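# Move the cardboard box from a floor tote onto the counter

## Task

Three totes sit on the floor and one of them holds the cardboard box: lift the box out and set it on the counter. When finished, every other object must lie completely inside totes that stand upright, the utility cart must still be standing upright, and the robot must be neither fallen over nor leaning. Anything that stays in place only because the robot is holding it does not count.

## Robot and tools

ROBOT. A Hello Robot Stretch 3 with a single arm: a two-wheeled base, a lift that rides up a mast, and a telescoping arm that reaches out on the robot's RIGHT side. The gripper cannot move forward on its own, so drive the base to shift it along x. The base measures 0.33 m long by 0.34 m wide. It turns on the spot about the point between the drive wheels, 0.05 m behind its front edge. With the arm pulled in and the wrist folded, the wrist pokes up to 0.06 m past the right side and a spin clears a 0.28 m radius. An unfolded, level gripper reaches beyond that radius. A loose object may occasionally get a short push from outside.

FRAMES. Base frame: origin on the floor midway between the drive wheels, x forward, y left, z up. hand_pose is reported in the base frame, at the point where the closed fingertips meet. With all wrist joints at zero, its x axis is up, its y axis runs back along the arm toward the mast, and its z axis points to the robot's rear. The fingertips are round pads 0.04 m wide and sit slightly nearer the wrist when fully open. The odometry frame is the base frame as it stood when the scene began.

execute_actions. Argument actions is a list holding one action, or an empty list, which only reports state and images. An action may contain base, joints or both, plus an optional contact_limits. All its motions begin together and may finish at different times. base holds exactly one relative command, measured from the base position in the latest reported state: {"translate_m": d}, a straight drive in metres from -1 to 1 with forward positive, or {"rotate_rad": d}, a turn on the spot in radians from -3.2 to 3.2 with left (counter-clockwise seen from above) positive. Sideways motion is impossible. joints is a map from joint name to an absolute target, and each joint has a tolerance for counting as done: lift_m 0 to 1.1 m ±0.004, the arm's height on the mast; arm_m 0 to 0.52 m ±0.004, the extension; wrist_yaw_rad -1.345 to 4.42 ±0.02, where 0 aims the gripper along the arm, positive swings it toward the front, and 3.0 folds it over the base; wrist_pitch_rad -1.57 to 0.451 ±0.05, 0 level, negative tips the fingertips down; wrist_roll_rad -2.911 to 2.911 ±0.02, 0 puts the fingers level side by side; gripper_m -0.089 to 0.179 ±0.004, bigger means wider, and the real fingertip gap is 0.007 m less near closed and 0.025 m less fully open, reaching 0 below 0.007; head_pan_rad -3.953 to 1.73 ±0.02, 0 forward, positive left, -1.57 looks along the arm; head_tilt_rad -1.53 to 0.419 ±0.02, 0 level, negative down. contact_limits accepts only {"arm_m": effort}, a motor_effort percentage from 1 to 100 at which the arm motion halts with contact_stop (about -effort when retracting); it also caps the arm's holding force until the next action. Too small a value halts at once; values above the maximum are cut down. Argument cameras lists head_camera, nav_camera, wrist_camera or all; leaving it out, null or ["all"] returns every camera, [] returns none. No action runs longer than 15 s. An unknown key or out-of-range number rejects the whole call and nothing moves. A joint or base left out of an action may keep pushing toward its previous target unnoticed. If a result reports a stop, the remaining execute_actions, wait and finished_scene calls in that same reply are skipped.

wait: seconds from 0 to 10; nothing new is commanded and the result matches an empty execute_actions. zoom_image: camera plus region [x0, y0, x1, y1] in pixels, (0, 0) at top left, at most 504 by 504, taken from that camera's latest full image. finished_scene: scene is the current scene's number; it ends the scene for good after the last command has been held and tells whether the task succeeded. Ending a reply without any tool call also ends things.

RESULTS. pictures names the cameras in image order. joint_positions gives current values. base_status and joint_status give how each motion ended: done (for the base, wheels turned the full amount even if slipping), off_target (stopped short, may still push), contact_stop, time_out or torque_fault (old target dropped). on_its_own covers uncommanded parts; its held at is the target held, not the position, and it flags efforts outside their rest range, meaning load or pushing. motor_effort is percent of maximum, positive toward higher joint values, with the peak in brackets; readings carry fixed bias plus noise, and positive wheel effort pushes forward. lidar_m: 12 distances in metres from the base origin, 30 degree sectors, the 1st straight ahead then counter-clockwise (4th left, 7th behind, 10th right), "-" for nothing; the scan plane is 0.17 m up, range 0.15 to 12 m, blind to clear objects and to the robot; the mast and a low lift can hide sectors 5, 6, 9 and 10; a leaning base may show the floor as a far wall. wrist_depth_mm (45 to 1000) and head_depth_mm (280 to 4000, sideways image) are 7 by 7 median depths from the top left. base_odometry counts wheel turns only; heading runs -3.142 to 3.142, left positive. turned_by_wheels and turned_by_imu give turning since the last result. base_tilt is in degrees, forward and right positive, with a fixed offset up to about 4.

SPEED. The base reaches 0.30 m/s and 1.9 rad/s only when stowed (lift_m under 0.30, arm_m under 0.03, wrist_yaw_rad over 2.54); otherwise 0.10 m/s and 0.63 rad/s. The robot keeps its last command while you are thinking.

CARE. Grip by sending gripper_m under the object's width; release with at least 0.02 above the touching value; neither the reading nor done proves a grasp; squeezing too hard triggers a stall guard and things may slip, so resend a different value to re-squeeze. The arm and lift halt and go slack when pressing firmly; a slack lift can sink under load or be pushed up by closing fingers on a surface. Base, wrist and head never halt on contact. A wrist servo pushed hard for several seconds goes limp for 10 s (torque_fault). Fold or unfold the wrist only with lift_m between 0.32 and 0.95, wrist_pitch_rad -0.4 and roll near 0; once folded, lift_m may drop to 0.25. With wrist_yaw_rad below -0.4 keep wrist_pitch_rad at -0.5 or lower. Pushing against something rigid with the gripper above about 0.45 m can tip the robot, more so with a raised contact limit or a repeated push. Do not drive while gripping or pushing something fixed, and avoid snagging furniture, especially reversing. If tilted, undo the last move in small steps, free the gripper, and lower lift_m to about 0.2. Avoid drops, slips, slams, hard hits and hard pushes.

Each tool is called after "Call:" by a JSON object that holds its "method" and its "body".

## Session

Call:
{"method": "execute_actions", "body": {"actions": [{"joints":{"head_tilt_rad":-0.8}}]}}

Scene clock: 1.00 s.
base_odometry: x=+0.000 y=+0.000 heading=+0.000 (m, m, rad; odometry frame)
turned_by_wheels: +0.000 (rad since the last result)
turned_by_imu: +0.000 (rad since the last result)
base_tilt: forward=-0.6 right=-0.3 (deg)
lidar_m: 1.49 1.51 1.19 1.17 0.92 0.93 2.20 2.34 2.38 2.26 2.54 1.78
head_depth_mm: 1641 1364 2129 1829 1511 1290 1124 / 1657 1387 2149 1837 1530 1305 1134 / 1682 1410 2186 1871 1537 1310 1139 / 1697 1433 2139 1872 1549 1324 1143 / 1710 1453 2241 1897 1565 1321 1151 / 1725 1973 2256 1919 1580 1338 1158 / 1739 2002 2280 1948 1591 1348 1166
base_status: not commanded
joint_positions: lift_m=+0.542 arm_m=+0.002 wrist_yaw_rad=+3.085 wrist_pitch_rad=-0.413 wrist_roll_rad=+0.000 gripper_m=+0.037 head_pan_rad=+0.010 head_tilt_rad=-0.789
joint_status: all done
motor_effort: left_wheel=+0(0) right_wheel=+0(1) lift_m=+29(29) arm_m=+1(1) wrist_yaw_rad=+0(1) wrist_pitch_rad=+5(5) wrist_roll_rad=+0(0) gripper_m=+0(0) head_pan_rad=+0(1) head_tilt_rad=-6(40) (%)
hand_pose: x=-0.0085 y=+0.0773 z=+0.5556 quat_wxyz=(+0.165, +0.696, +0.126, +0.688) (m; base frame)
wrist_depth_mm: - - - - - - - / - - - - - - - / - - - - - - - / - - - - - - - / 936 - - - 957 971 954 / 847 834 - 816 836 809 789 / 721 707 - 695 681 705 692
pictures: head_camera (sideways: a quarter turn clockwise sets it upright), nav_camera (sideways: a quarter turn counterclockwise sets it upright), wrist_camera
Images, in order (width x height): head_camera 896x504, nav_camera 672x504, wrist_camera 644x364.

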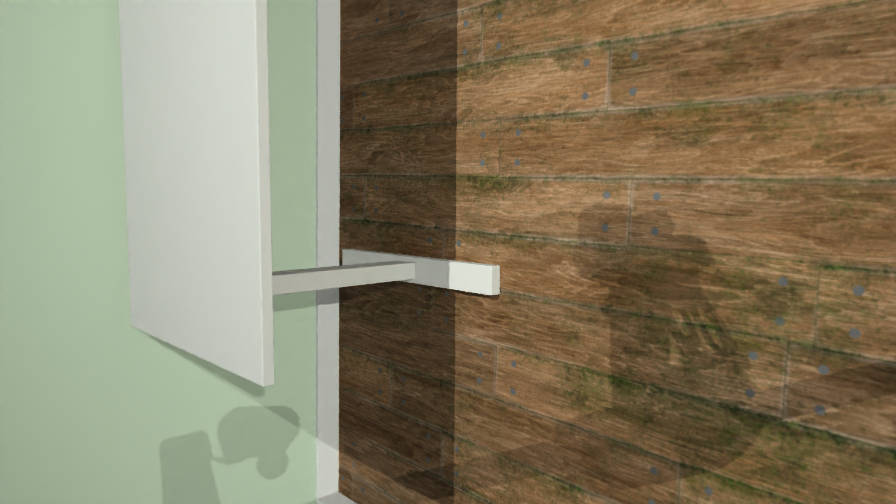

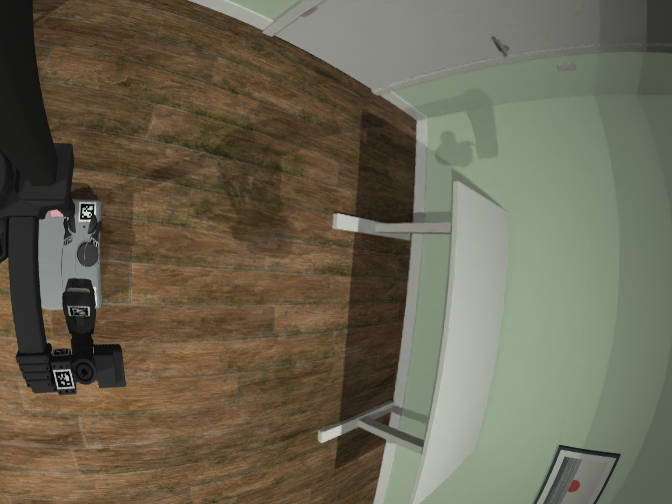

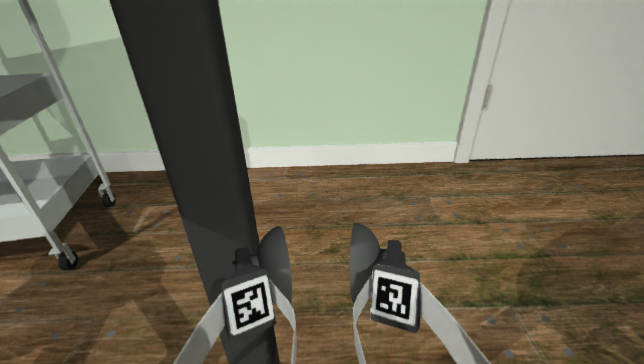

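Call:
{"method": "execute_actions", "body": {"actions": [{"base":{"rotate_rad":-2.1},"joints":{"lift_m":0.28}}]}}

Scene clock: 4.97 s.
base_odometry: x=+0.000 y=+0.000 heading=-2.100 (m, m, rad; odometry frame)
turned_by_wheels: -2.100 (rad since the last result)
turned_by_imu: -2.068 (rad since the last result)
base_tilt: forward=-0.6 right=-0.3 (deg)
lidar_m: 2.39 2.27 2.53 1.78 1.95 1.50 1.19 1.17 0.92 0.95 2.20 2.34
head_depth_mm: 2878 3120 2272 1791 1523 1292 1118 / 2735 3011 2322 1842 1527 1298 1130 / 2613 2906 2353 1861 1535 1311 1141 / 2476 2825 2397 1891 1549 1316 1147 / 2264 2557 2426 1853 1569 1321 1152 / 2204 2444 2448 1916 1572 1339 1162 / 2130 2335 2396 1939 1591 1345 1168
base_status: done
joint_positions: lift_m=+0.280 arm_m=+0.002 wrist_yaw_rad=+3.085 wrist_pitch_rad=-0.414 wrist_roll_rad=+0.000 gripper_m=+0.037 head_pan_rad=+0.010 head_tilt_rad=-0.790
joint_status: all done
motor_effort: left_wheel=+3(9) right_wheel=-4(9) lift_m=+25(25) arm_m=+1(1) wrist_yaw_rad=+0(0) wrist_pitch_rad=+6(6) wrist_roll_rad=+0(0) gripper_m=+0(0) head_pan_rad=+1(1) head_tilt_rad=-4(5) (%)
hand_pose: x=-0.0085 y=+0.0772 z=+0.2938 quat_wxyz=(+0.165, +0.696, +0.126, +0.688) (m; base frame)
wrist_depth_mm: - - - - - - - / - - - - - - - / - - - - - - 958 / 790 775 767 751 757 732 734 / 628 619 - 612 607 589 593 / 516 509 - 517 520 497 493 / 443 - - - 413 430 423
pictures: head_camera (sideways: a quarter turn clockwise sets it upright), nav_camera (sideways: a quarter turn counterclockwise sets it upright), wrist_camera
Images, in order (width x height): head_camera 896x504, nav_camera 672x504, wrist_camera 644x364.

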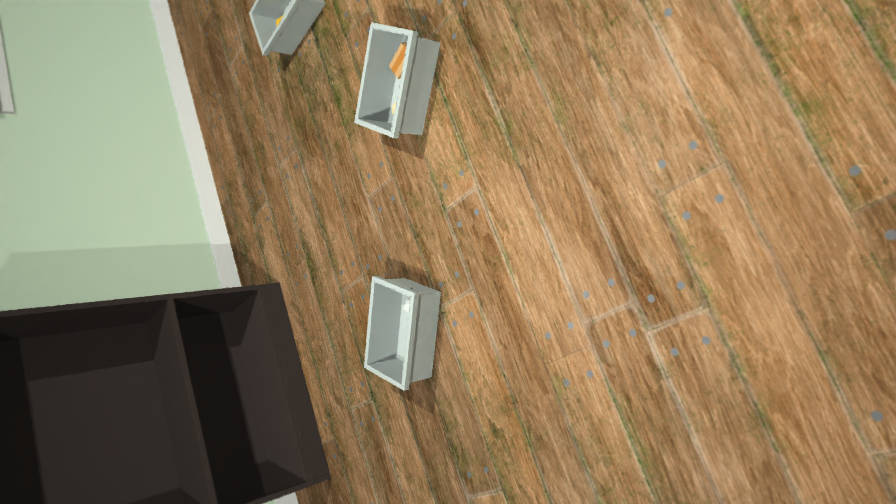

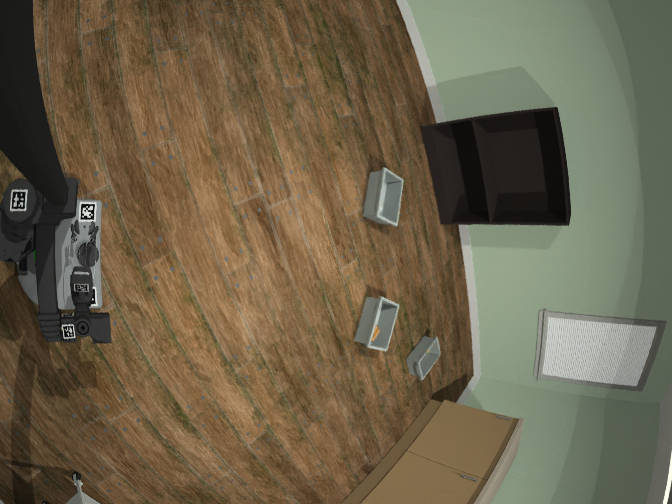

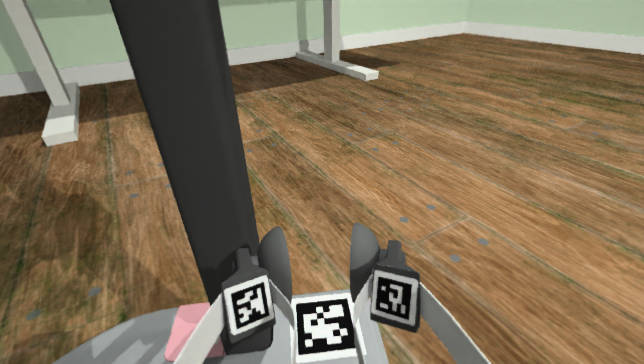

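Call:
{"method": "execute_actions", "body": {"actions": [{"base":{"rotate_rad":-0.62}}], "cameras": []}}

Call:
{"method": "execute_actions", "body": {"actions": [{"base":{"translate_m":1}}], "cameras": []}}

Call:
{"method": "execute_actions", "body": {"actions": [{"base":{"translate_m":0.3},"joints":{"head_pan_rad":0.9,"head_tilt_rad":-1.15}}]}}

Scene clock: 6.90 s.
base_odometry: x=+0.000 y=+0.000 heading=-2.720 (m, m, rad; odometry frame)
turned_by_wheels: -0.620 (rad since the last result)
turned_by_imu: -0.610 (rad since the last result)
base_tilt: forward=-0.6 right=-0.3 (deg)
lidar_m: 2.28 2.37 2.26 2.68 2.01 1.49 1.64 1.21 1.17 1.05 0.92 2.21
head_depth_mm: 1905 2140 2290 1821 1513 1292 1129 / 2010 2281 2325 1848 1523 1295 1131 / 2092 2409 2366 1874 1540 1304 1144 / 2246 2585 2390 1886 1547 1315 1149 / 2416 2990 2415 1895 1557 1328 1153 / 3252 3385 2403 1865 1581 1338 1162 / 2993 3112 2494 1890 1585 1348 1164
base_status: done
joint_positions: lift_m=+0.280 arm_m=+0.002 wrist_yaw_rad=+3.085 wrist_pitch_rad=-0.414 wrist_roll_rad=+0.000 gripper_m=+0.037 head_pan_rad=+0.010 head_tilt_rad=-0.790
joint_status: not commanded
motor_effort: left_wheel=+3(10) right_wheel=-4(10) lift_m=+25(25) arm_m=+1(1) wrist_yaw_rad=+0(0) wrist_pitch_rad=+6(5) wrist_roll_rad=+0(0) gripper_m=+0(1) head_pan_rad=+1(0) head_tilt_rad=-5(5) (%)
hand_pose: x=-0.0085 y=+0.0772 z=+0.2938 quat_wxyz=(+0.165, +0.696, +0.126, +0.688) (m; base frame)
wrist_depth_mm: - - - - - - - / - - - - - - - / - - - - - - 978 / 794 770 774 755 748 736 736 / 621 614 - 606 610 594 588 / 517 514 - 521 518 496 494 / 441 - - - 417 427 419
pictures: none
No camera images: the call's "cameras" was empty. Leave "cameras" out to get every camera's image.

Scene clock: 11.83 s.
base_odometry: x=-0.912 y=-0.410 heading=-2.720 (m, m, rad; odometry frame)
turned_by_wheels: +0.000 (rad since the last result)
turned_by_imu: +0.009 (rad since the last result)
base_tilt: forward=-0.6 right=-0.3 (deg)
lidar_m: 1.39 2.16 1.75 1.96 2.89 2.40 2.33 1.73 1.06 1.06 1.39 1.34
head_depth_mm: 1381 1282 1456 1727 1506 1291 1126 / 1415 1358 1565 1788 1528 1302 1134 / 1449 1447 1674 1860 1537 1304 1137 / 1495 1538 1805 1882 1550 1318 1145 / 1542 1647 2017 1893 1565 1327 1152 / 2232 2666 2460 1911 1577 1334 1154 / 2351 2560 2477 1882 1594 1288 1142
base_status: done
joint_positions: lift_m=+0.280 arm_m=+0.002 wrist_yaw_rad=+3.085 wrist_pitch_rad=-0.414 wrist_roll_rad=+0.000 gripper_m=+0.037 head_pan_rad=+0.010 head_tilt_rad=-0.791
joint_status: not commanded
motor_effort: left_wheel=+2(12) right_wheel=-3(6) lift_m=+25(25) arm_m=+1(1) wrist_yaw_rad=+0(1) wrist_pitch_rad=+5(5) wrist_roll_rad=+0(0) gripper_m=+0(1) head_pan_rad=+0(1) head_tilt_rad=-5(4) (%)
hand_pose: x=-0.0085 y=+0.0772 z=+0.2938 quat_wxyz=(+0.165, +0.696, +0.126, +0.688) (m; base frame)
wrist_depth_mm: - - - - - - - / - - - - - - - / - - - - - 773 963 / 793 778 768 763 756 650 585 / 629 620 - 612 602 589 585 / 517 510 - 521 514 499 489 / 443 - - - 417 427 421
pictures: none
No camera images: the call's "cameras" was empty. Leave "cameras" out to get every camera's image.

Scene clock: 14.60 s.
base_odometry: x=-1.186 y=-0.533 heading=-2.719 (m, m, rad; odometry frame)
turned_by_wheels: +0.000 (rad since the last result)
turned_by_imu: +0.003 (rad since the last result)
base_tilt: forward=-0.6 right=-0.3 (deg)
lidar_m: 1.12 2.00 1.62 1.94 2.77 2.63 2.53 1.28 1.17 1.89 1.12 1.08
head_depth_mm: 1950 1746 1507 1404 1276 1172 1079 / 1951 1775 1554 1413 1289 1180 1102 / 1951 1784 1588 1427 1299 1188 - / 1935 1805 1599 1436 1287 1225 - / 1928 1815 1613 1399 1296 1231 - / 1902 1845 1623 1455 1322 1242 - / 1743 1800 1637 1466 1333 - 1122
base_status: done
joint_positions: lift_m=+0.280 arm_m=+0.002 wrist_yaw_rad=+3.085 wrist_pitch_rad=-0.414 wrist_roll_rad=+0.000 gripper_m=+0.037 head_pan_rad=+0.893 head_tilt_rad=-1.136
joint_status: all done
motor_effort: left_wheel=+2(11) right_wheel=-3(6) lift_m=+25(25) arm_m=+1(1) wrist_yaw_rad=+0(0) wrist_pitch_rad=+6(6) wrist_roll_rad=+0(0) gripper_m=+0(0) head_pan_rad=+3(34) head_tilt_rad=-7(30) (%)
hand_pose: x=-0.0085 y=+0.0772 z=+0.2938 quat_wxyz=(+0.165, +0.696, +0.126, +0.688) (m; base frame)
wrist_depth_mm: - - - - - - - / - - - - - - - / - - - - 937 - 916 / 788 784 764 718 645 713 731 / 627 621 - 607 556 594 590 / 520 513 - 516 511 496 488 / 437 - - - 419 427 425
pictures: head_camera (sideways: a quarter turn clockwise sets it upright), nav_camera (sideways: a quarter turn counterclockwise sets it upright), wrist_camera
Images, in order (width x height): head_camera 896x504, nav_camera 672x504, wrist_camera 644x364.

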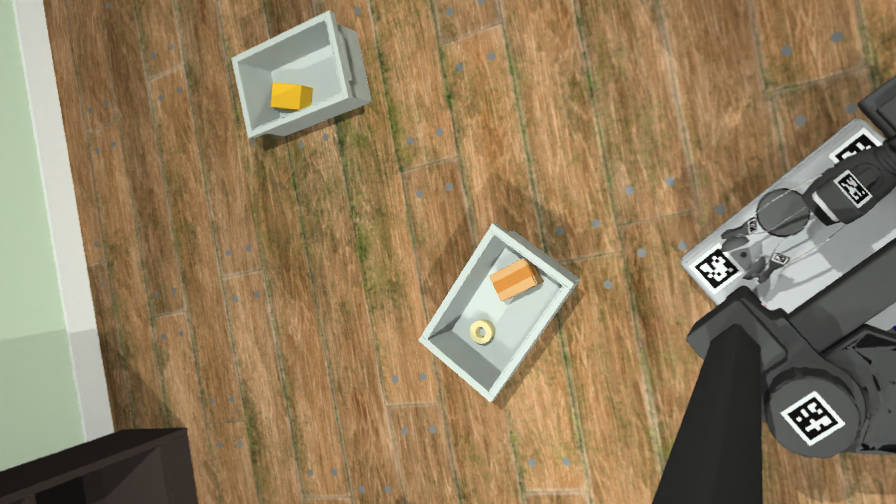

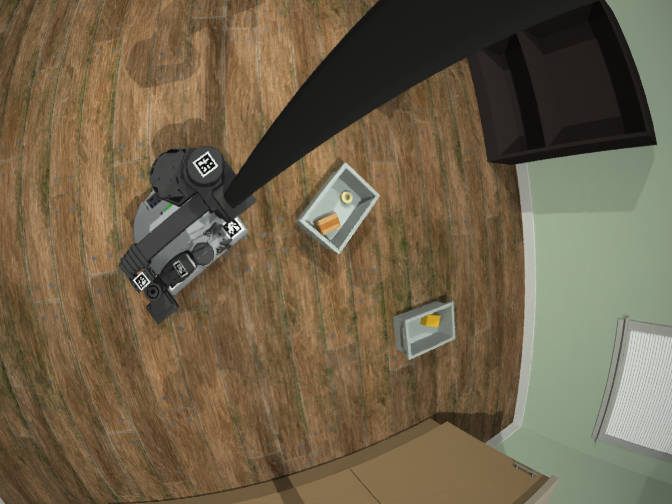

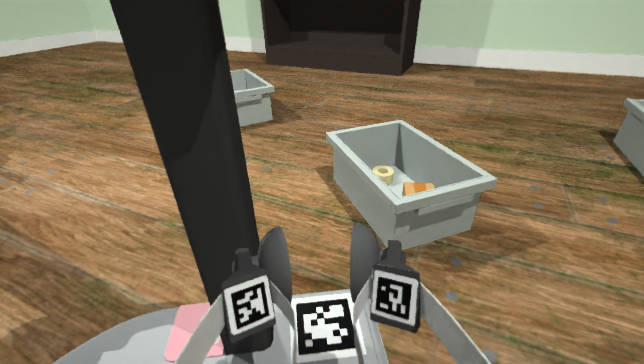

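Call:
{"method": "execute_actions", "body": {"actions": [{"base":{"rotate_rad":2.78},"joints":{"head_pan_rad":-1.57}}], "cameras": []}}

Call:
{"method": "execute_actions", "body": {"actions": [{"joints":{"lift_m":0.36,"arm_m":0.2}}], "cameras": []}}

Call:
{"method": "execute_actions", "body": {"actions": [{"joints":{"arm_m":0.4,"lift_m":0.33,"wrist_yaw_rad":0,"wrist_pitch_rad":-1.57,"gripper_m":0.095,"wrist_roll_rad":-0.2}}]}}

Scene clock: 17.93 s.
base_odometry: x=-1.186 y=-0.533 heading=+0.060 (m, m, rad; odometry frame)
turned_by_wheels: +2.780 (rad since the last result)
turned_by_imu: +2.736 (rad since the last result)
base_tilt: forward=-0.6 right=-0.3 (deg)
lidar_m: 2.74 2.26 1.21 1.17 2.00 1.09 1.08 1.18 1.95 1.63 1.95 2.63
head_depth_mm: 1875 1763 1559 1403 1279 1186 - / 1912 1765 1586 1413 1292 - - / 1934 1783 1582 1399 1289 - - / 1836 1806 1595 1396 1314 1193 1101 / 1859 1818 1618 1449 1312 1200 1107 / 1887 1828 1630 1457 1316 1205 1112 / 1922 1850 1606 1467 1327 1215 1120
base_status: done
joint_positions: lift_m=+0.280 arm_m=+0.002 wrist_yaw_rad=+3.085 wrist_pitch_rad=-0.414 wrist_roll_rad=+0.000 gripper_m=+0.037 head_pan_rad=-1.563 head_tilt_rad=-1.136
joint_status: all done
motor_effort: left_wheel=-3(8) right_wheel=+2(11) lift_m=+25(25) arm_m=+0(0) wrist_yaw_rad=+1(1) wrist_pitch_rad=+5(6) wrist_roll_rad=+0(0) gripper_m=-1(1) head_pan_rad=-2(36) head_tilt_rad=-7(6) (%)
hand_pose: x=-0.0085 y=+0.0772 z=+0.2938 quat_wxyz=(+0.165, +0.696, +0.126, +0.688) (m; base frame)
wrist_depth_mm: - - - - - - - / - - - - - - - / - - - - - - 957 / 790 774 770 776 757 738 731 / 626 622 - 607 597 601 595 / 519 505 - 528 513 496 492 / 442 - - - 416 425 424
pictures: none
No camera images: the call's "cameras" was empty. Leave "cameras" out to get every camera's image.

Scene clock: 20.63 s.
base_odometry: x=-1.186 y=-0.533 heading=+0.060 (m, m, rad; odometry frame)
turned_by_wheels: +0.000 (rad since the last result)
turned_by_imu: +0.001 (rad since the last result)
base_tilt: forward=-0.6 right=-0.3 (deg)
lidar_m: 2.74 2.25 1.21 1.17 1.99 1.10 1.08 1.18 1.95 1.63 1.95 2.63
head_depth_mm: 1888 1756 1559 1407 1276 1185 - / 1905 1778 1565 1432 1302 - - / 1929 1788 1584 1451 1263 - - / 1843 1798 1599 1406 1304 1204 1101 / 1847 1822 1617 1454 1315 1200 1106 / 1875 1838 1619 1453 1320 1208 1116 / 1914 1857 1608 1470 1329 1220 1117
base_status: not commanded
joint_positions: lift_m=+0.360 arm_m=+0.200 wrist_yaw_rad=+3.085 wrist_pitch_rad=-0.414 wrist_roll_rad=+0.000 gripper_m=+0.037 head_pan_rad=-1.563 head_tilt_rad=-1.136
joint_status: all done
motor_effort: left_wheel=-3(3) right_wheel=+3(3) lift_m=+33(35) arm_m=+4(3) wrist_yaw_rad=+1(0) wrist_pitch_rad=+5(6) wrist_roll_rad=+0(0) gripper_m=-1(0) head_pan_rad=-2(3) head_tilt_rad=-7(6) (%)
hand_pose: x=-0.0085 y=-0.1201 z=+0.3735 quat_wxyz=(+0.165, +0.696, +0.126, +0.688) (m; base frame)
wrist_depth_mm: - - - - - - - / - - - - - - - / - - - - - - - / 940 944 909 893 890 900 877 / 738 731 760 751 711 717 702 / 622 618 - - 616 587 585 / 525 - - - 499 507 508
pictures: none
No camera images: the call's "cameras" was empty. Leave "cameras" out to get every camera's image.

Scene clock: 23.33 s.
base_odometry: x=-1.186 y=-0.533 heading=+0.060 (m, m, rad; odometry frame)
turned_by_wheels: +0.000 (rad since the last result)
turned_by_imu: +0.001 (rad since the last result)
base_tilt: forward=-0.6 right=-0.3 (deg)
lidar_m: 2.74 2.25 1.22 1.17 1.99 1.09 1.08 1.18 1.95 1.63 1.95 2.63
head_depth_mm: 1879 1759 1560 1405 1275 1184 - / 1913 1778 1579 1419 1299 - - / 1917 1789 1620 1363 1285 - - / 1833 1808 1599 1394 1303 1210 1099 / 1851 1821 1617 1450 1311 1202 1103 / 1888 1834 1628 1456 1318 1209 1112 / 1906 1858 1610 1467 1329 1215 1117
base_status: not commanded
joint_positions: lift_m=+0.330 arm_m=+0.400 wrist_yaw_rad=+0.003 wrist_pitch_rad=-1.554 wrist_roll_rad=-0.197 gripper_m=+0.095 head_pan_rad=-1.563 head_tilt_rad=-1.136
joint_status: all done
joint sent to its limit — the command would take wrist_pitch_rad past its lower limit, so that joint was sent only as far as its limit.
motor_effort: left_wheel=-3(3) right_wheel=+3(3) lift_m=+24(27) arm_m=+4(5) wrist_yaw_rad=-2(2) wrist_pitch_rad=-4(4) wrist_roll_rad=-2(4) gripper_m=+0(78) head_pan_rad=-2(3) head_tilt_rad=-7(6) (%)
hand_pose: x=-0.0217 y=-0.5250 z=+0.2123 quat_wxyz=(+0.552, +0.543, -0.451, -0.444) (m; base frame)
wrist_depth_mm: 333 235 264 296 347 353 358 / 337 261 342 344 356 359 365 / 344 264 350 356 360 366 370 / 352 280 357 348 364 373 382 / 359 365 343 322 371 384 391 / 368 371 325 363 294 395 400 / 376 378 288 278 397 403 406
pictures: head_camera (sideways: a quarter turn clockwise sets it upright), nav_camera (sideways: a quarter turn counterclockwise sets it upright), wrist_camera
Images, in order (width x height): head_camera 896x504, nav_camera 672x504, wrist_camera 644x364.

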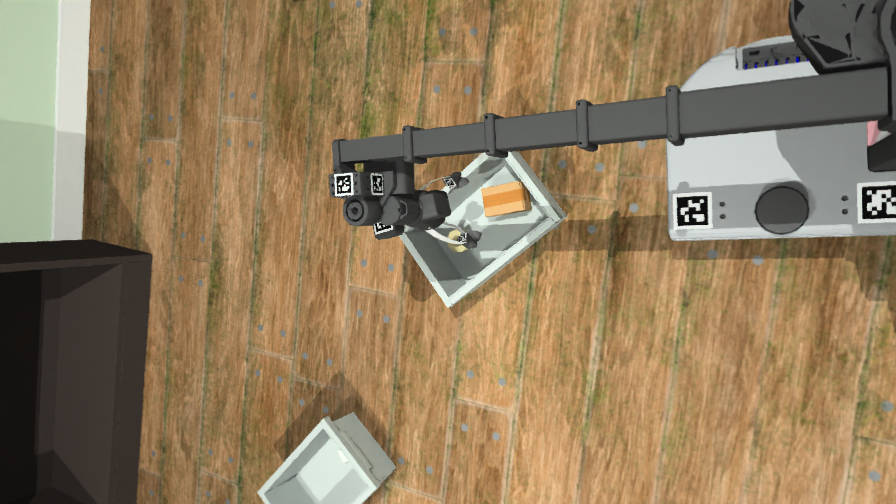

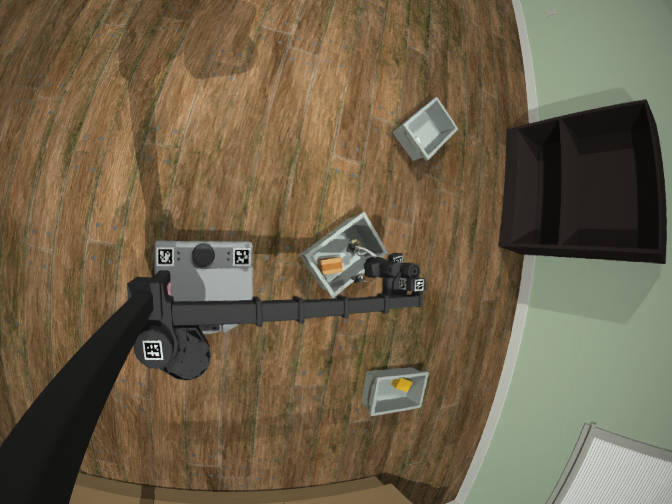

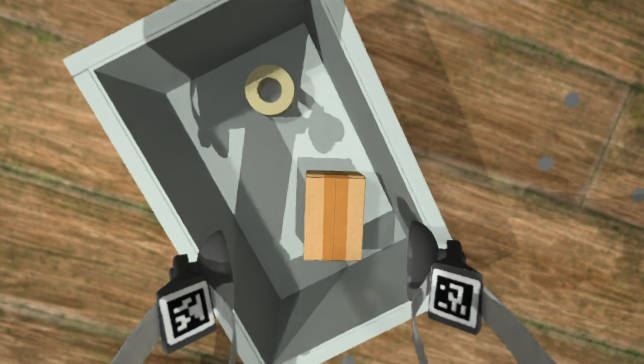

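Call:
{"method": "execute_actions", "body": {"actions": [{"base":{"translate_m":-0.022},"joints":{"lift_m":0.265,"arm_m":0.378,"gripper_m":0.088}}], "cameras": ["wrist_camera"]}}

Call:
{"method": "execute_actions", "body": {"actions": [{"joints":{"lift_m":0.2}}], "cameras": ["wrist_camera","head_camera"]}}

Scene clock: 25.07 s.
base_odometry: x=-1.208 y=-0.534 heading=+0.060 (m, m, rad; odometry frame)
turned_by_wheels: +0.000 (rad since the last result)
turned_by_imu: +0.000 (rad since the last result)
base_tilt: forward=-0.6 right=-0.3 (deg)
lidar_m: 2.76 2.26 1.21 1.18 1.33 1.07 1.06 1.16 1.94 1.63 1.96 2.65
head_depth_mm: 1882 1751 1562 1411 1280 1185 - / 1897 1771 1580 1417 1287 - - / 1924 1794 1596 1362 1282 - - / 1859 1810 1603 1397 1289 1206 1100 / 1850 1812 1614 1446 1312 1199 1104 / 1873 1835 1623 1455 1320 1207 1112 / 1920 1853 1587 1468 1327 1218 1119
base_status: done
joint_positions: lift_m=+0.265 arm_m=+0.378 wrist_yaw_rad=+0.002 wrist_pitch_rad=-1.554 wrist_roll_rad=-0.197 gripper_m=+0.088 head_pan_rad=-1.563 head_tilt_rad=-1.136
joint_status: all done
motor_effort: left_wheel=-2(8) right_wheel=+3(3) lift_m=+25(25) arm_m=-1(2) wrist_yaw_rad=-2(1) wrist_pitch_rad=-4(4) wrist_roll_rad=-2(2) gripper_m=-1(37) head_pan_rad=-2(2) head_tilt_rad=-7(7) (%)
hand_pose: x=-0.0217 y=-0.5034 z=+0.1473 quat_wxyz=(+0.552, +0.543, -0.451, -0.444) (m; base frame)
wrist_depth_mm: 209 256 273 236 285 289 293 / 199 276 281 282 291 295 300 / 179 259 290 291 210 301 305 / 182 224 294 249 219 309 314 / 295 197 298 253 300 316 321 / 301 192 308 291 236 323 326 / 311 312 239 218 200 330 335
pictures: wrist_camera
Images, in order (width x height): wrist_camera 644x364.

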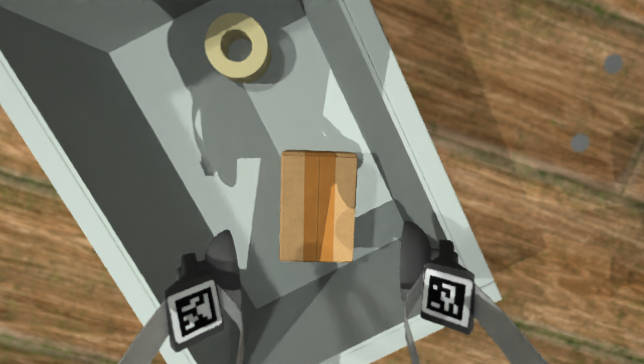

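Scene clock: 26.50 s.
base_odometry: x=-1.208 y=-0.534 heading=+0.060 (m, m, rad; odometry frame)
turned_by_wheels: +0.000 (rad since the last result)
turned_by_imu: +0.000 (rad since the last result)
base_tilt: forward=-0.6 right=-0.3 (deg)
lidar_m: 2.76 2.26 1.22 1.18 1.33 1.07 1.06 1.16 1.94 1.62 1.96 2.65
head_depth_mm: 1879 1762 1559 1411 1274 1185 - / 1905 1780 1574 1417 1287 - - / 1920 1792 1583 1342 1290 - - / 1870 1803 1598 1404 1291 1211 1097 / 1839 1818 1615 1450 1310 1201 1108 / 1870 1829 1624 1462 1323 1207 1111 / 1911 1847 1584 1465 1332 1215 1121
base_status: not commanded
joint_positions: lift_m=+0.200 arm_m=+0.378 wrist_yaw_rad=+0.002 wrist_pitch_rad=-1.554 wrist_roll_rad=-0.197 gripper_m=+0.088 head_pan_rad=-1.563 head_tilt_rad=-1.136
joint_status: all done
motor_effort: left_wheel=-3(2) right_wheel=+3(3) lift_m=+25(24) arm_m=-2(1) wrist_yaw_rad=-1(2) wrist_pitch_rad=-4(4) wrist_roll_rad=-2(2) gripper_m=-1(0) head_pan_rad=-2(2) head_tilt_rad=-6(7) (%)
hand_pose: x=-0.0217 y=-0.5034 z=+0.0823 quat_wxyz=(+0.552, +0.543, -0.451, -0.444) (m; base frame)
wrist_depth_mm: 210 214 201 217 111 227 229 / 198 217 221 222 122 231 235 / 181 222 225 227 151 235 240 / 163 224 229 183 192 119 245 / 149 198 234 187 238 123 250 / 136 172 241 190 234 126 257 / 128 149 239 217 178 143 261
pictures: head_camera (sideways: a quarter turn clockwise sets it upright), wrist_camera
Images, in order (width x height): head_camera 896x504, wrist_camera 644x364.

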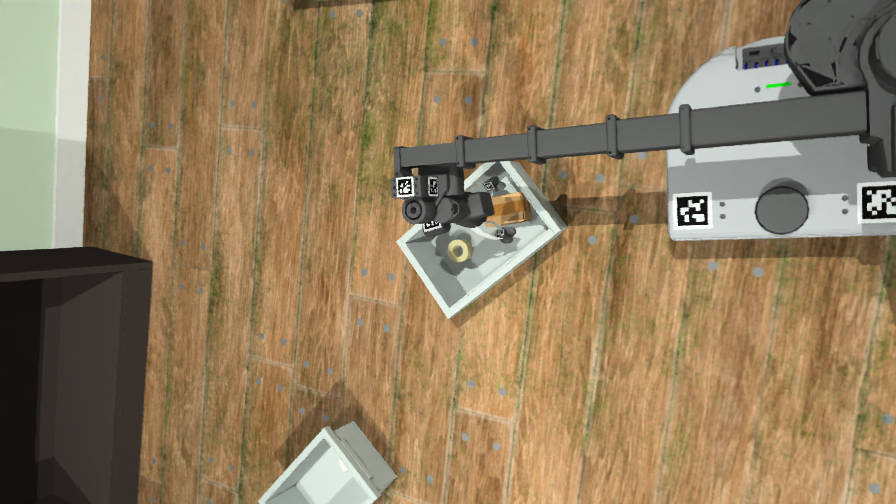

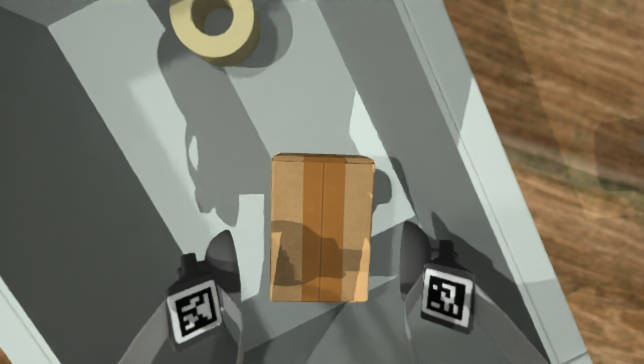

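Call:
{"method": "execute_actions", "body": {"actions": [{"joints":{"lift_m":0.145}}], "cameras": ["wrist_camera"]}}

Call:
{"method": "execute_actions", "body": {"actions": [{"joints":{"gripper_m":0.02}}], "cameras": []}}

Call:
{"method": "execute_actions", "body": {"actions": [{"joints":{"lift_m":0.31,"head_pan_rad":-2.6,"head_tilt_rad":-0.9}}]}}

Scene clock: 28.13 s.
base_odometry: x=-1.208 y=-0.534 heading=+0.060 (m, m, rad; odometry frame)
turned_by_wheels: +0.000 (rad since the last result)
turned_by_imu: +0.000 (rad since the last result)
base_tilt: forward=-0.6 right=-0.3 (deg)
lidar_m: 2.76 2.25 1.21 1.18 1.33 1.07 1.06 1.16 1.95 1.63 1.96 2.65
head_depth_mm: 1877 1753 1561 1399 1275 1186 - / 1895 1766 1576 1416 1282 - - / 1933 1788 1592 1490 1287 - - / 1868 1801 1600 1409 1292 1213 1097 / 1852 1820 1615 1446 1310 1200 1105 / 1868 1831 1634 1451 1319 1209 1113 / 1919 1858 1589 1470 1329 1214 1121
base_status: not commanded
joint_positions: lift_m=+0.145 arm_m=+0.378 wrist_yaw_rad=+0.002 wrist_pitch_rad=-1.554 wrist_roll_rad=-0.197 gripper_m=+0.088 head_pan_rad=-1.563 head_tilt_rad=-1.136
joint_status: all done
motor_effort: left_wheel=-3(3) right_wheel=+3(3) lift_m=+24(25) arm_m=-1(1) wrist_yaw_rad=-2(1) wrist_pitch_rad=-3(4) wrist_roll_rad=-2(2) gripper_m=-1(1) head_pan_rad=-2(2) head_tilt_rad=-7(6) (%)
hand_pose: x=-0.0217 y=-0.5034 z=+0.0273 quat_wxyz=(+0.552, +0.543, -0.451, -0.444) (m; base frame)
wrist_depth_mm: 161 162 164 166 103 66 58 / 164 166 168 170 122 73 60 / 168 169 171 174 151 83 61 / 163 173 174 128 144 95 63 / 148 176 177 130 162 111 70 / 136 171 133 133 135 126 78 / 128 149 186 136 163 142 89
pictures: wrist_camera
Images, in order (width x height): wrist_camera 644x364.

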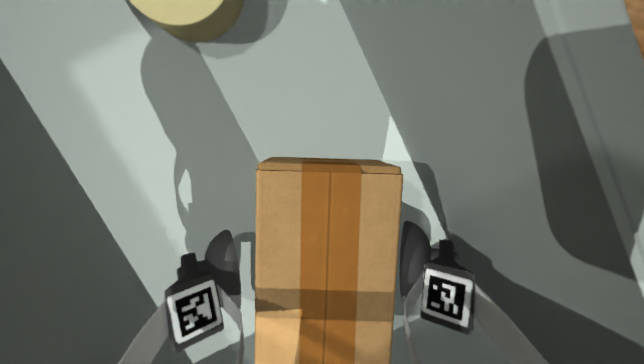

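Scene clock: 29.30 s.
base_odometry: x=-1.208 y=-0.534 heading=+0.060 (m, m, rad; odometry frame)
turned_by_wheels: +0.000 (rad since the last result)
turned_by_imu: +0.000 (rad since the last result)
base_tilt: forward=-0.6 right=-0.3 (deg)
lidar_m: 2.75 2.25 1.22 1.17 1.33 1.07 1.06 1.16 1.95 1.63 1.96 2.66
head_depth_mm: 1890 1759 1561 1411 1278 1186 - / 1898 1763 1577 1416 1289 - - / 1933 1787 1585 1486 1285 - - / 1860 1803 1601 1405 1290 1210 1098 / 1850 1822 1619 1453 1313 1204 1110 / 1883 1841 1623 1452 1321 1209 1113 / 1905 1851 1589 1465 1333 1218 1118
base_status: not commanded
joint_positions: lift_m=+0.145 arm_m=+0.378 wrist_yaw_rad=+0.002 wrist_pitch_rad=-1.554 wrist_roll_rad=-0.197 gripper_m=+0.021 head_pan_rad=-1.563 head_tilt_rad=-1.136
joint_status: all done
motor_effort: left_wheel=-3(3) right_wheel=+3(3) lift_m=+25(25) arm_m=-1(1) wrist_yaw_rad=-1(1) wrist_pitch_rad=-4(4) wrist_roll_rad=-2(2) gripper_m=-15(89) head_pan_rad=-2(2) head_tilt_rad=-7(6) (%)
hand_pose: x=-0.0217 y=-0.5034 z=+0.0273 quat_wxyz=(+0.552, +0.543, -0.451, -0.444) (m; base frame)
wrist_depth_mm: 161 162 164 167 103 66 58 / 164 166 168 171 122 73 59 / 168 170 171 173 151 83 61 / 163 173 174 125 156 95 63 / 148 176 178 127 181 111 69 / 136 176 129 129 131 132 78 / 128 152 187 133 166 141 89
pictures: none
No camera images: the call's "cameras" was empty. Leave "cameras" out to get every camera's image.

Scene clock: 31.63 s.
base_odometry: x=-1.208 y=-0.534 heading=+0.060 (m, m, rad; odometry frame)
turned_by_wheels: +0.000 (rad since the last result)
turned_by_imu: +0.001 (rad since the last result)
base_tilt: forward=-0.6 right=-0.3 (deg)
lidar_m: 2.77 2.25 1.21 1.18 1.33 1.07 1.06 1.16 1.95 1.63 1.96 2.65
head_depth_mm: 1019 1124 1303 1568 1412 1235 - / 1075 1214 1424 1652 1422 1248 - / 1143 1322 1580 1672 1436 1246 - / 1241 1477 1869 1692 1447 1255 1168 / 2192 2480 2051 1706 1457 1280 1103 / 2169 2384 2092 1638 1469 1305 1107 / 1954 2174 2106 1739 1472 1261 1105
base_status: not commanded
joint_positions: lift_m=+0.310 arm_m=+0.378 wrist_yaw_rad=+0.002 wrist_pitch_rad=-1.554 wrist_roll_rad=-0.197 gripper_m=+0.021 head_pan_rad=-2.593 head_tilt_rad=-0.902
joint_status: all done
motor_effort: left_wheel=-2(3) right_wheel=+3(3) lift_m=+34(36) arm_m=-1(1) wrist_yaw_rad=-2(1) wrist_pitch_rad=-4(4) wrist_roll_rad=-2(2) gripper_m=-14(14) head_pan_rad=-2(34) head_tilt_rad=+1(21) (%)
hand_pose: x=-0.0217 y=-0.5033 z=+0.1919 quat_wxyz=(+0.552, +0.543, -0.451, -0.444) (m; base frame)
wrist_depth_mm: 209 258 316 290 328 333 335 / 219 304 325 325 335 338 344 / 324 260 331 335 343 346 350 / 333 243 335 125 231 351 359 / 338 339 273 127 234 361 370 / 347 350 129 129 131 369 376 / 355 358 239 132 376 381 383
pictures: head_camera (sideways: a quarter turn clockwise sets it upright), nav_camera (sideways: a quarter turn counterclockwise sets it upright), wrist_camera
Images, in order (width x height): head_camera 896x504, nav_camera 672x504, wrist_camera 644x364.

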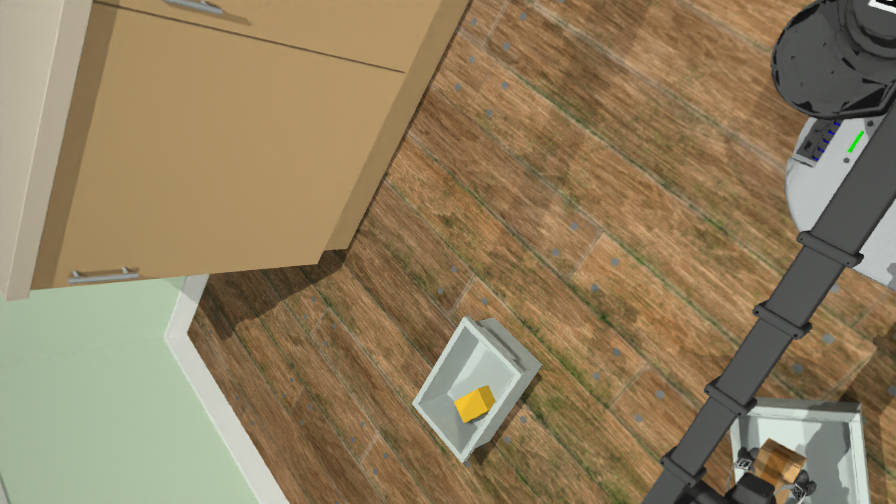

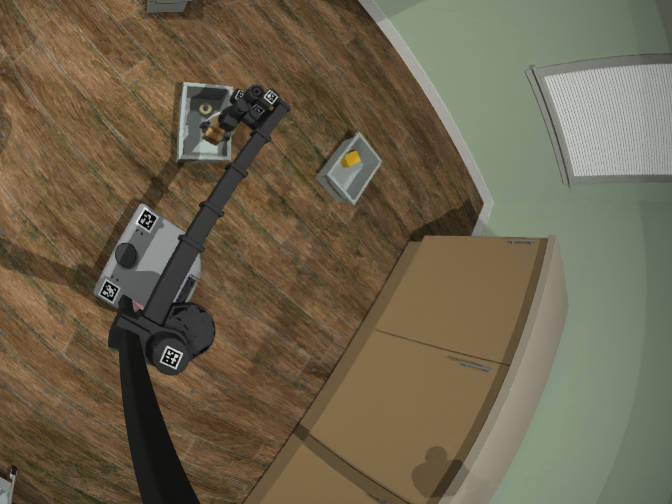

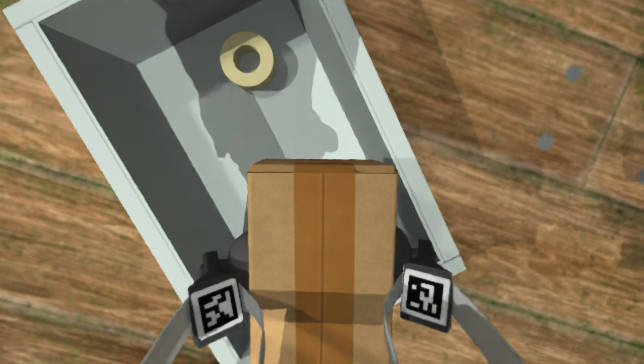

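Call:
{"method": "execute_actions", "body": {"actions": [{"base":{"translate_m":-0.6},"joints":{"lift_m":0.95,"arm_m":0.22,"wrist_roll_rad":0}}], "cameras": []}}

Call:
{"method": "execute_actions", "body": {"actions": [{"base":{"rotate_rad":-1.7},"joints":{"lift_m":1.1,"head_tilt_rad":-0.7,"head_pan_rad":-1.4}}]}}

Scene clock: 39.07 s.
base_odometry: x=-1.807 y=-0.570 heading=+0.060 (m, m, rad; odometry frame)
turned_by_wheels: +0.000 (rad since the last result)
turned_by_imu: -0.002 (rad since the last result)
base_tilt: forward=-0.6 right=-0.3 (deg)
lidar_m: 3.22 1.67 1.40 1.92 0.59 0.48 0.47 0.52 0.79 1.83 1.76 3.10
head_depth_mm: 941 707 579 634 - - 1095 / 958 716 607 692 - 1202 1144 / 973 724 668 - - 1232 - / 992 736 754 - - 1260 1152 / 1011 746 819 - 1396 1267 1122 / 1410 812 942 - 1414 1278 1128 / 1665 872 - - 1470 1280 1135
base_status: done
joint_positions: lift_m=+0.950 arm_m=+0.220 wrist_yaw_rad=+0.002 wrist_pitch_rad=-1.555 wrist_roll_rad=-0.005 gripper_m=+0.021 head_pan_rad=-2.593 head_tilt_rad=-0.902
joint_status: all done
motor_effort: left_wheel=-2(7) right_wheel=+2(2) lift_m=+34(36) arm_m=-2(0) wrist_yaw_rad=-2(1) wrist_pitch_rad=-4(4) wrist_roll_rad=+3(5) gripper_m=-14(14) head_pan_rad=-2(2) head_tilt_rad=+2(1) (%)
hand_pose: x=-0.0217 y=-0.3452 z=+0.8319 quat_wxyz=(+0.506, +0.498, -0.502, -0.495) (m; base frame)
wrist_depth_mm: 885 887 896 916 928 932 588 / 878 920 929 937 950 953 570 / 897 944 950 947 960 836 568 / 925 938 966 125 - 800 557 / 950 968 - 127 - 778 548 / 968 - 128 130 131 770 538 / - - - 132 - 703 528
pictures: none
No camera images: the call's "cameras" was empty. Leave "cameras" out to get every camera's image.

Scene clock: 42.70 s.
base_odometry: x=-1.807 y=-0.570 heading=-1.640 (m, m, rad; odometry frame)
turned_by_wheels: -1.700 (rad since the last result)
turned_by_imu: -1.675 (rad since the last result)
base_tilt: forward=-0.6 right=-0.3 (deg)
lidar_m: 1.84 1.76 2.28 3.22 2.64 1.39 1.91 0.66 0.49 0.47 0.50 0.68
head_depth_mm: - - - 589 632 773 1004 / 891 988 - 436 391 802 1096 / 912 1009 801 602 678 833 1124 / 930 1033 812 607 691 866 1129 / 948 1051 825 614 715 903 1164 / 969 1075 837 644 733 947 1190 / 987 1104 849 651 764 987 1201
base_status: done
joint_positions: lift_m=+1.100 arm_m=+0.220 wrist_yaw_rad=+0.002 wrist_pitch_rad=-1.555 wrist_roll_rad=-0.005 gripper_m=+0.021 head_pan_rad=-1.407 head_tilt_rad=-0.704
joint_status: all done
motor_effort: left_wheel=+3(7) right_wheel=-4(9) lift_m=+34(38) arm_m=-1(2) wrist_yaw_rad=-1(2) wrist_pitch_rad=-3(4) wrist_roll_rad=+3(3) gripper_m=-15(14) head_pan_rad=+3(36) head_tilt_rad=+3(19) (%)
hand_pose: x=-0.0217 y=-0.3452 z=+0.9819 quat_wxyz=(+0.506, +0.498, -0.502, -0.495) (m; base frame)
wrist_depth_mm: 205 207 210 212 214 217 220 / 242 245 363 372 389 398 364 / - - - - - - - / - - - 125 - - - / - - - 127 - - - / - - 129 129 131 - - / - - - 133 - - -
pictures: head_camera (sideways: a quarter turn clockwise sets it upright), nav_camera (sideways: a quarter turn counterclockwise sets it upright), wrist_camera
Images, in order (width x height): head_camera 896x504, nav_camera 672x504, wrist_camera 644x364.

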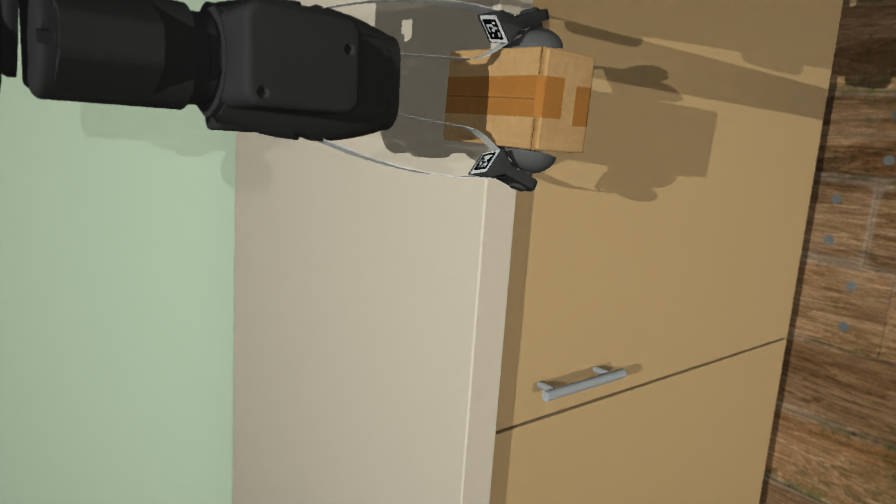

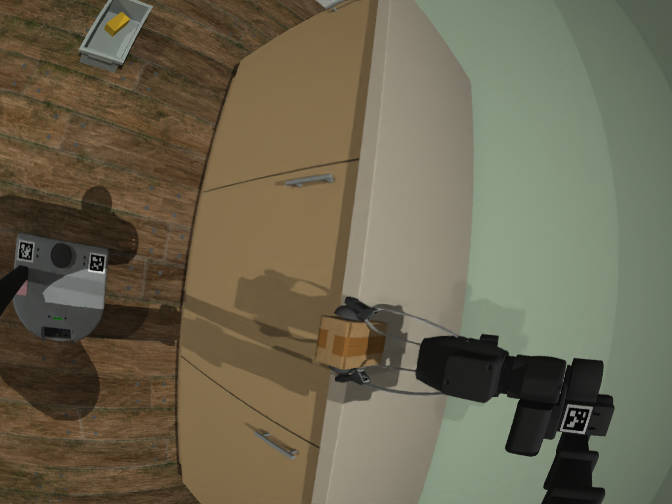

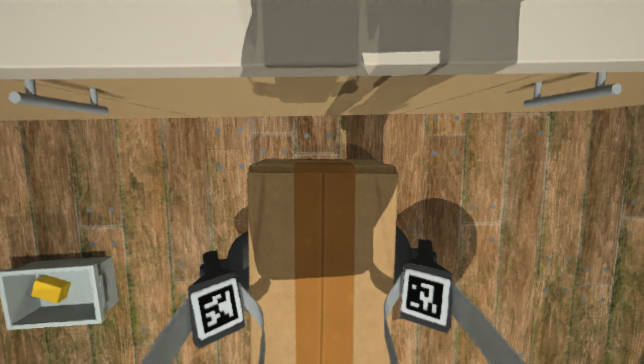

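Same height as before.

Call:
{"method": "execute_actions", "body": {"actions": [{"joints":{"arm_m":0.47}}], "cameras": []}}

Call:
{"method": "execute_actions", "body": {"actions": [{"joints":{"lift_m":1.049}}], "cameras": []}}

Call:
{"method": "execute_actions", "body": {"actions": [{"joints":{"gripper_m":0.11}}], "cameras": []}}

Call:
{"method": "execute_actions", "body": {"actions": [{"joints":{"lift_m":1.1,"head_pan_rad":0.5}}], "cameras": ["wrist_camera","nav_camera"]}}

Scene clock: 46.20 s.
base_odometry: x=-1.807 y=-0.570 heading=-1.640 (m, m, rad; odometry frame)
turned_by_wheels: +0.000 (rad since the last result)
turned_by_imu: +0.001 (rad since the last result)
base_tilt: forward=-0.6 right=-0.3 (deg)
lidar_m: 1.84 1.76 2.28 3.22 2.63 1.39 1.91 0.66 0.49 0.47 0.49 0.68
head_depth_mm: 894 968 779 588 631 775 1001 / 899 978 587 595 650 801 1101 / 914 1009 806 600 670 831 1119 / 931 1032 811 607 690 868 1133 / 946 1053 824 615 713 904 1166 / 968 1080 838 642 733 944 1193 / 989 1099 846 651 766 988 1199
base_status: not commanded
joint_positions: lift_m=+1.100 arm_m=+0.470 wrist_yaw_rad=+0.001 wrist_pitch_rad=-1.555 wrist_roll_rad=-0.004 gripper_m=+0.021 head_pan_rad=-1.407 head_tilt_rad=-0.704
joint_status: all done
motor_effort: left_wheel=+3(3) right_wheel=-4(4) lift_m=+34(34) arm_m=+4(3) wrist_yaw_rad=+0(2) wrist_pitch_rad=-3(4) wrist_roll_rad=+2(3) gripper_m=-14(14) head_pan_rad=+3(3) head_tilt_rad=+3(3) (%)
hand_pose: x=-0.0216 y=-0.5947 z=+0.9819 quat_wxyz=(+0.505, +0.497, -0.502, -0.495) (m; base frame)
wrist_depth_mm: 204 207 208 211 213 216 219 / 208 211 213 216 219 221 223 / 213 215 218 220 223 226 227 / 217 220 221 125 226 232 233 / 222 224 225 127 232 236 239 / 227 229 128 130 131 242 245 / 232 234 237 132 244 247 249
pictures: none
No camera images: the call's "cameras" was empty. Leave "cameras" out to get every camera's image.

Scene clock: 47.50 s.
base_odometry: x=-1.807 y=-0.570 heading=-1.640 (m, m, rad; odometry frame)
turned_by_wheels: +0.000 (rad since the last result)
turned_by_imu: +0.000 (rad since the last result)
base_tilt: forward=-0.6 right=-0.3 (deg)
lidar_m: 1.84 1.76 2.29 3.21 2.64 1.40 1.91 0.66 0.49 0.47 0.49 0.69
head_depth_mm: - 972 779 587 631 775 1003 / 900 981 656 595 649 803 1099 / 911 1008 803 600 669 833 1121 / 931 1028 811 607 692 869 1131 / 948 1049 825 616 713 905 1166 / 970 1077 837 644 735 944 1191 / 988 1098 848 651 765 991 1206
base_status: not commanded
joint_positions: lift_m=+1.049 arm_m=+0.470 wrist_yaw_rad=+0.001 wrist_pitch_rad=-1.555 wrist_roll_rad=-0.004 gripper_m=+0.021 head_pan_rad=-1.407 head_tilt_rad=-0.704
joint_status: all done
motor_effort: left_wheel=+3(3) right_wheel=-4(4) lift_m=+25(28) arm_m=+4(3) wrist_yaw_rad=+0(0) wrist_pitch_rad=-3(4) wrist_roll_rad=+2(3) gripper_m=-14(15) head_pan_rad=+3(3) head_tilt_rad=+3(3) (%)
hand_pose: x=-0.0216 y=-0.5947 z=+0.9313 quat_wxyz=(+0.505, +0.497, -0.502, -0.495) (m; base frame)
wrist_depth_mm: 158 160 162 163 165 167 170 / 162 163 165 167 169 171 173 / 165 166 169 170 172 175 177 / 168 170 171 125 176 178 181 / 172 174 174 126 179 183 186 / 176 178 128 130 131 186 189 / 179 181 184 132 190 192 194
pictures: none
No camera images: the call's "cameras" was empty. Leave "cameras" out to get every camera's image.

Scene clock: 49.13 s.
base_odometry: x=-1.807 y=-0.570 heading=-1.640 (m, m, rad; odometry frame)
turned_by_wheels: +0.000 (rad since the last result)
turned_by_imu: +0.000 (rad since the last result)
base_tilt: forward=-0.6 right=-0.3 (deg)
lidar_m: 1.84 1.76 2.28 3.21 2.63 1.40 1.91 0.66 0.49 0.47 0.49 0.69
head_depth_mm: - 973 799 587 630 773 1004 / 897 - 657 594 650 801 1097 / 913 1010 803 599 669 832 1126 / 931 1029 813 607 692 868 1132 / 947 1057 826 614 714 904 1162 / 969 1077 836 643 734 947 1192 / 988 1101 847 652 765 986 1204
base_status: not commanded
joint_positions: lift_m=+1.049 arm_m=+0.470 wrist_yaw_rad=+0.001 wrist_pitch_rad=-1.556 wrist_roll_rad=-0.004 gripper_m=+0.110 head_pan_rad=-1.407 head_tilt_rad=-0.704
joint_status: all done
motor_effort: left_wheel=+3(3) right_wheel=-4(4) lift_m=+25(25) arm_m=+4(4) wrist_yaw_rad=+0(1) wrist_pitch_rad=-3(4) wrist_roll_rad=+2(2) gripper_m=+0(80) head_pan_rad=+3(3) head_tilt_rad=+2(2) (%)
hand_pose: x=-0.0216 y=-0.5943 z=+0.9313 quat_wxyz=(+0.505, +0.498, -0.502, -0.496) (m; base frame)
wrist_depth_mm: 158 159 161 164 165 167 169 / 161 163 165 167 169 171 173 / 164 167 168 171 173 175 177 / 168 170 171 125 176 178 181 / 172 173 175 127 179 183 185 / 176 176 178 130 183 187 189 / 180 181 183 133 189 192 194
pictures: none
No camera images: the call's "cameras" was empty. Leave "cameras" out to get every camera's image.

Scene clock: 50.57 s.
base_odometry: x=-1.807 y=-0.570 heading=-1.640 (m, m, rad; odometry frame)
turned_by_wheels: +0.000 (rad since the last result)
turned_by_imu: +0.000 (rad since the last result)
base_tilt: forward=-0.6 right=-0.3 (deg)
lidar_m: 1.84 1.76 2.28 3.21 2.63 1.39 1.92 0.66 0.49 0.47 0.49 0.68
head_depth_mm: 1555 1729 1945 2019 1623 1315 1156 / 1638 1828 2068 2040 1635 1314 1163 / 1727 1936 2198 2053 1647 1367 1173 / 1721 1825 2049 2084 1657 1379 1181 / 1873 2127 2372 2101 1670 1394 1188 / 2007 2241 2454 2133 1701 1361 1194 / 2064 2468 2820 2156 1703 1377 1198
base_status: not commanded
joint_positions: lift_m=+1.100 arm_m=+0.470 wrist_yaw_rad=+0.001 wrist_pitch_rad=-1.556 wrist_roll_rad=-0.004 gripper_m=+0.110 head_pan_rad=+0.493 head_tilt_rad=-0.704
joint_status: all done
motor_effort: left_wheel=+3(3) right_wheel=-4(4) lift_m=+33(34) arm_m=+4(4) wrist_yaw_rad=+0(0) wrist_pitch_rad=-3(3) wrist_roll_rad=+2(2) gripper_m=+0(0) head_pan_rad=+3(37) head_tilt_rad=+2(3) (%)
hand_pose: x=-0.0216 y=-0.5943 z=+0.9820 quat_wxyz=(+0.505, +0.498, -0.502, -0.496) (m; base frame)
wrist_depth_mm: 204 206 209 211 214 216 220 / 209 210 213 216 220 220 223 / 213 214 217 221 223 226 228 / 217 220 222 175 228 231 235 / 223 225 226 179 234 238 240 / 227 228 232 183 237 242 245 / 233 235 239 242 245 248 250
pictures: nav_camera (sideways: a quarter turn counterclockwise sets it upright), wrist_camera
Images, in order (width x height): nav_camera 672x504, wrist_camera 644x364.

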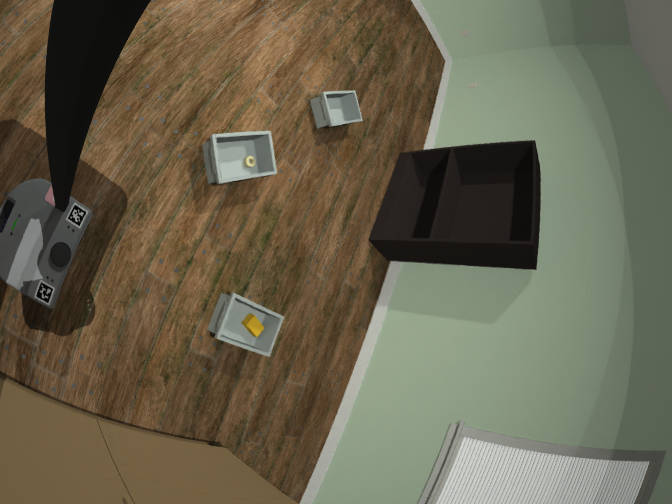

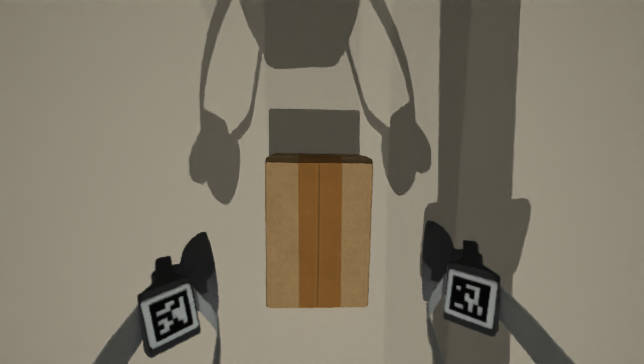

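Call:
{"method": "finished_scene", "body": {"scene": 2}}

The scene is finished: the task was done.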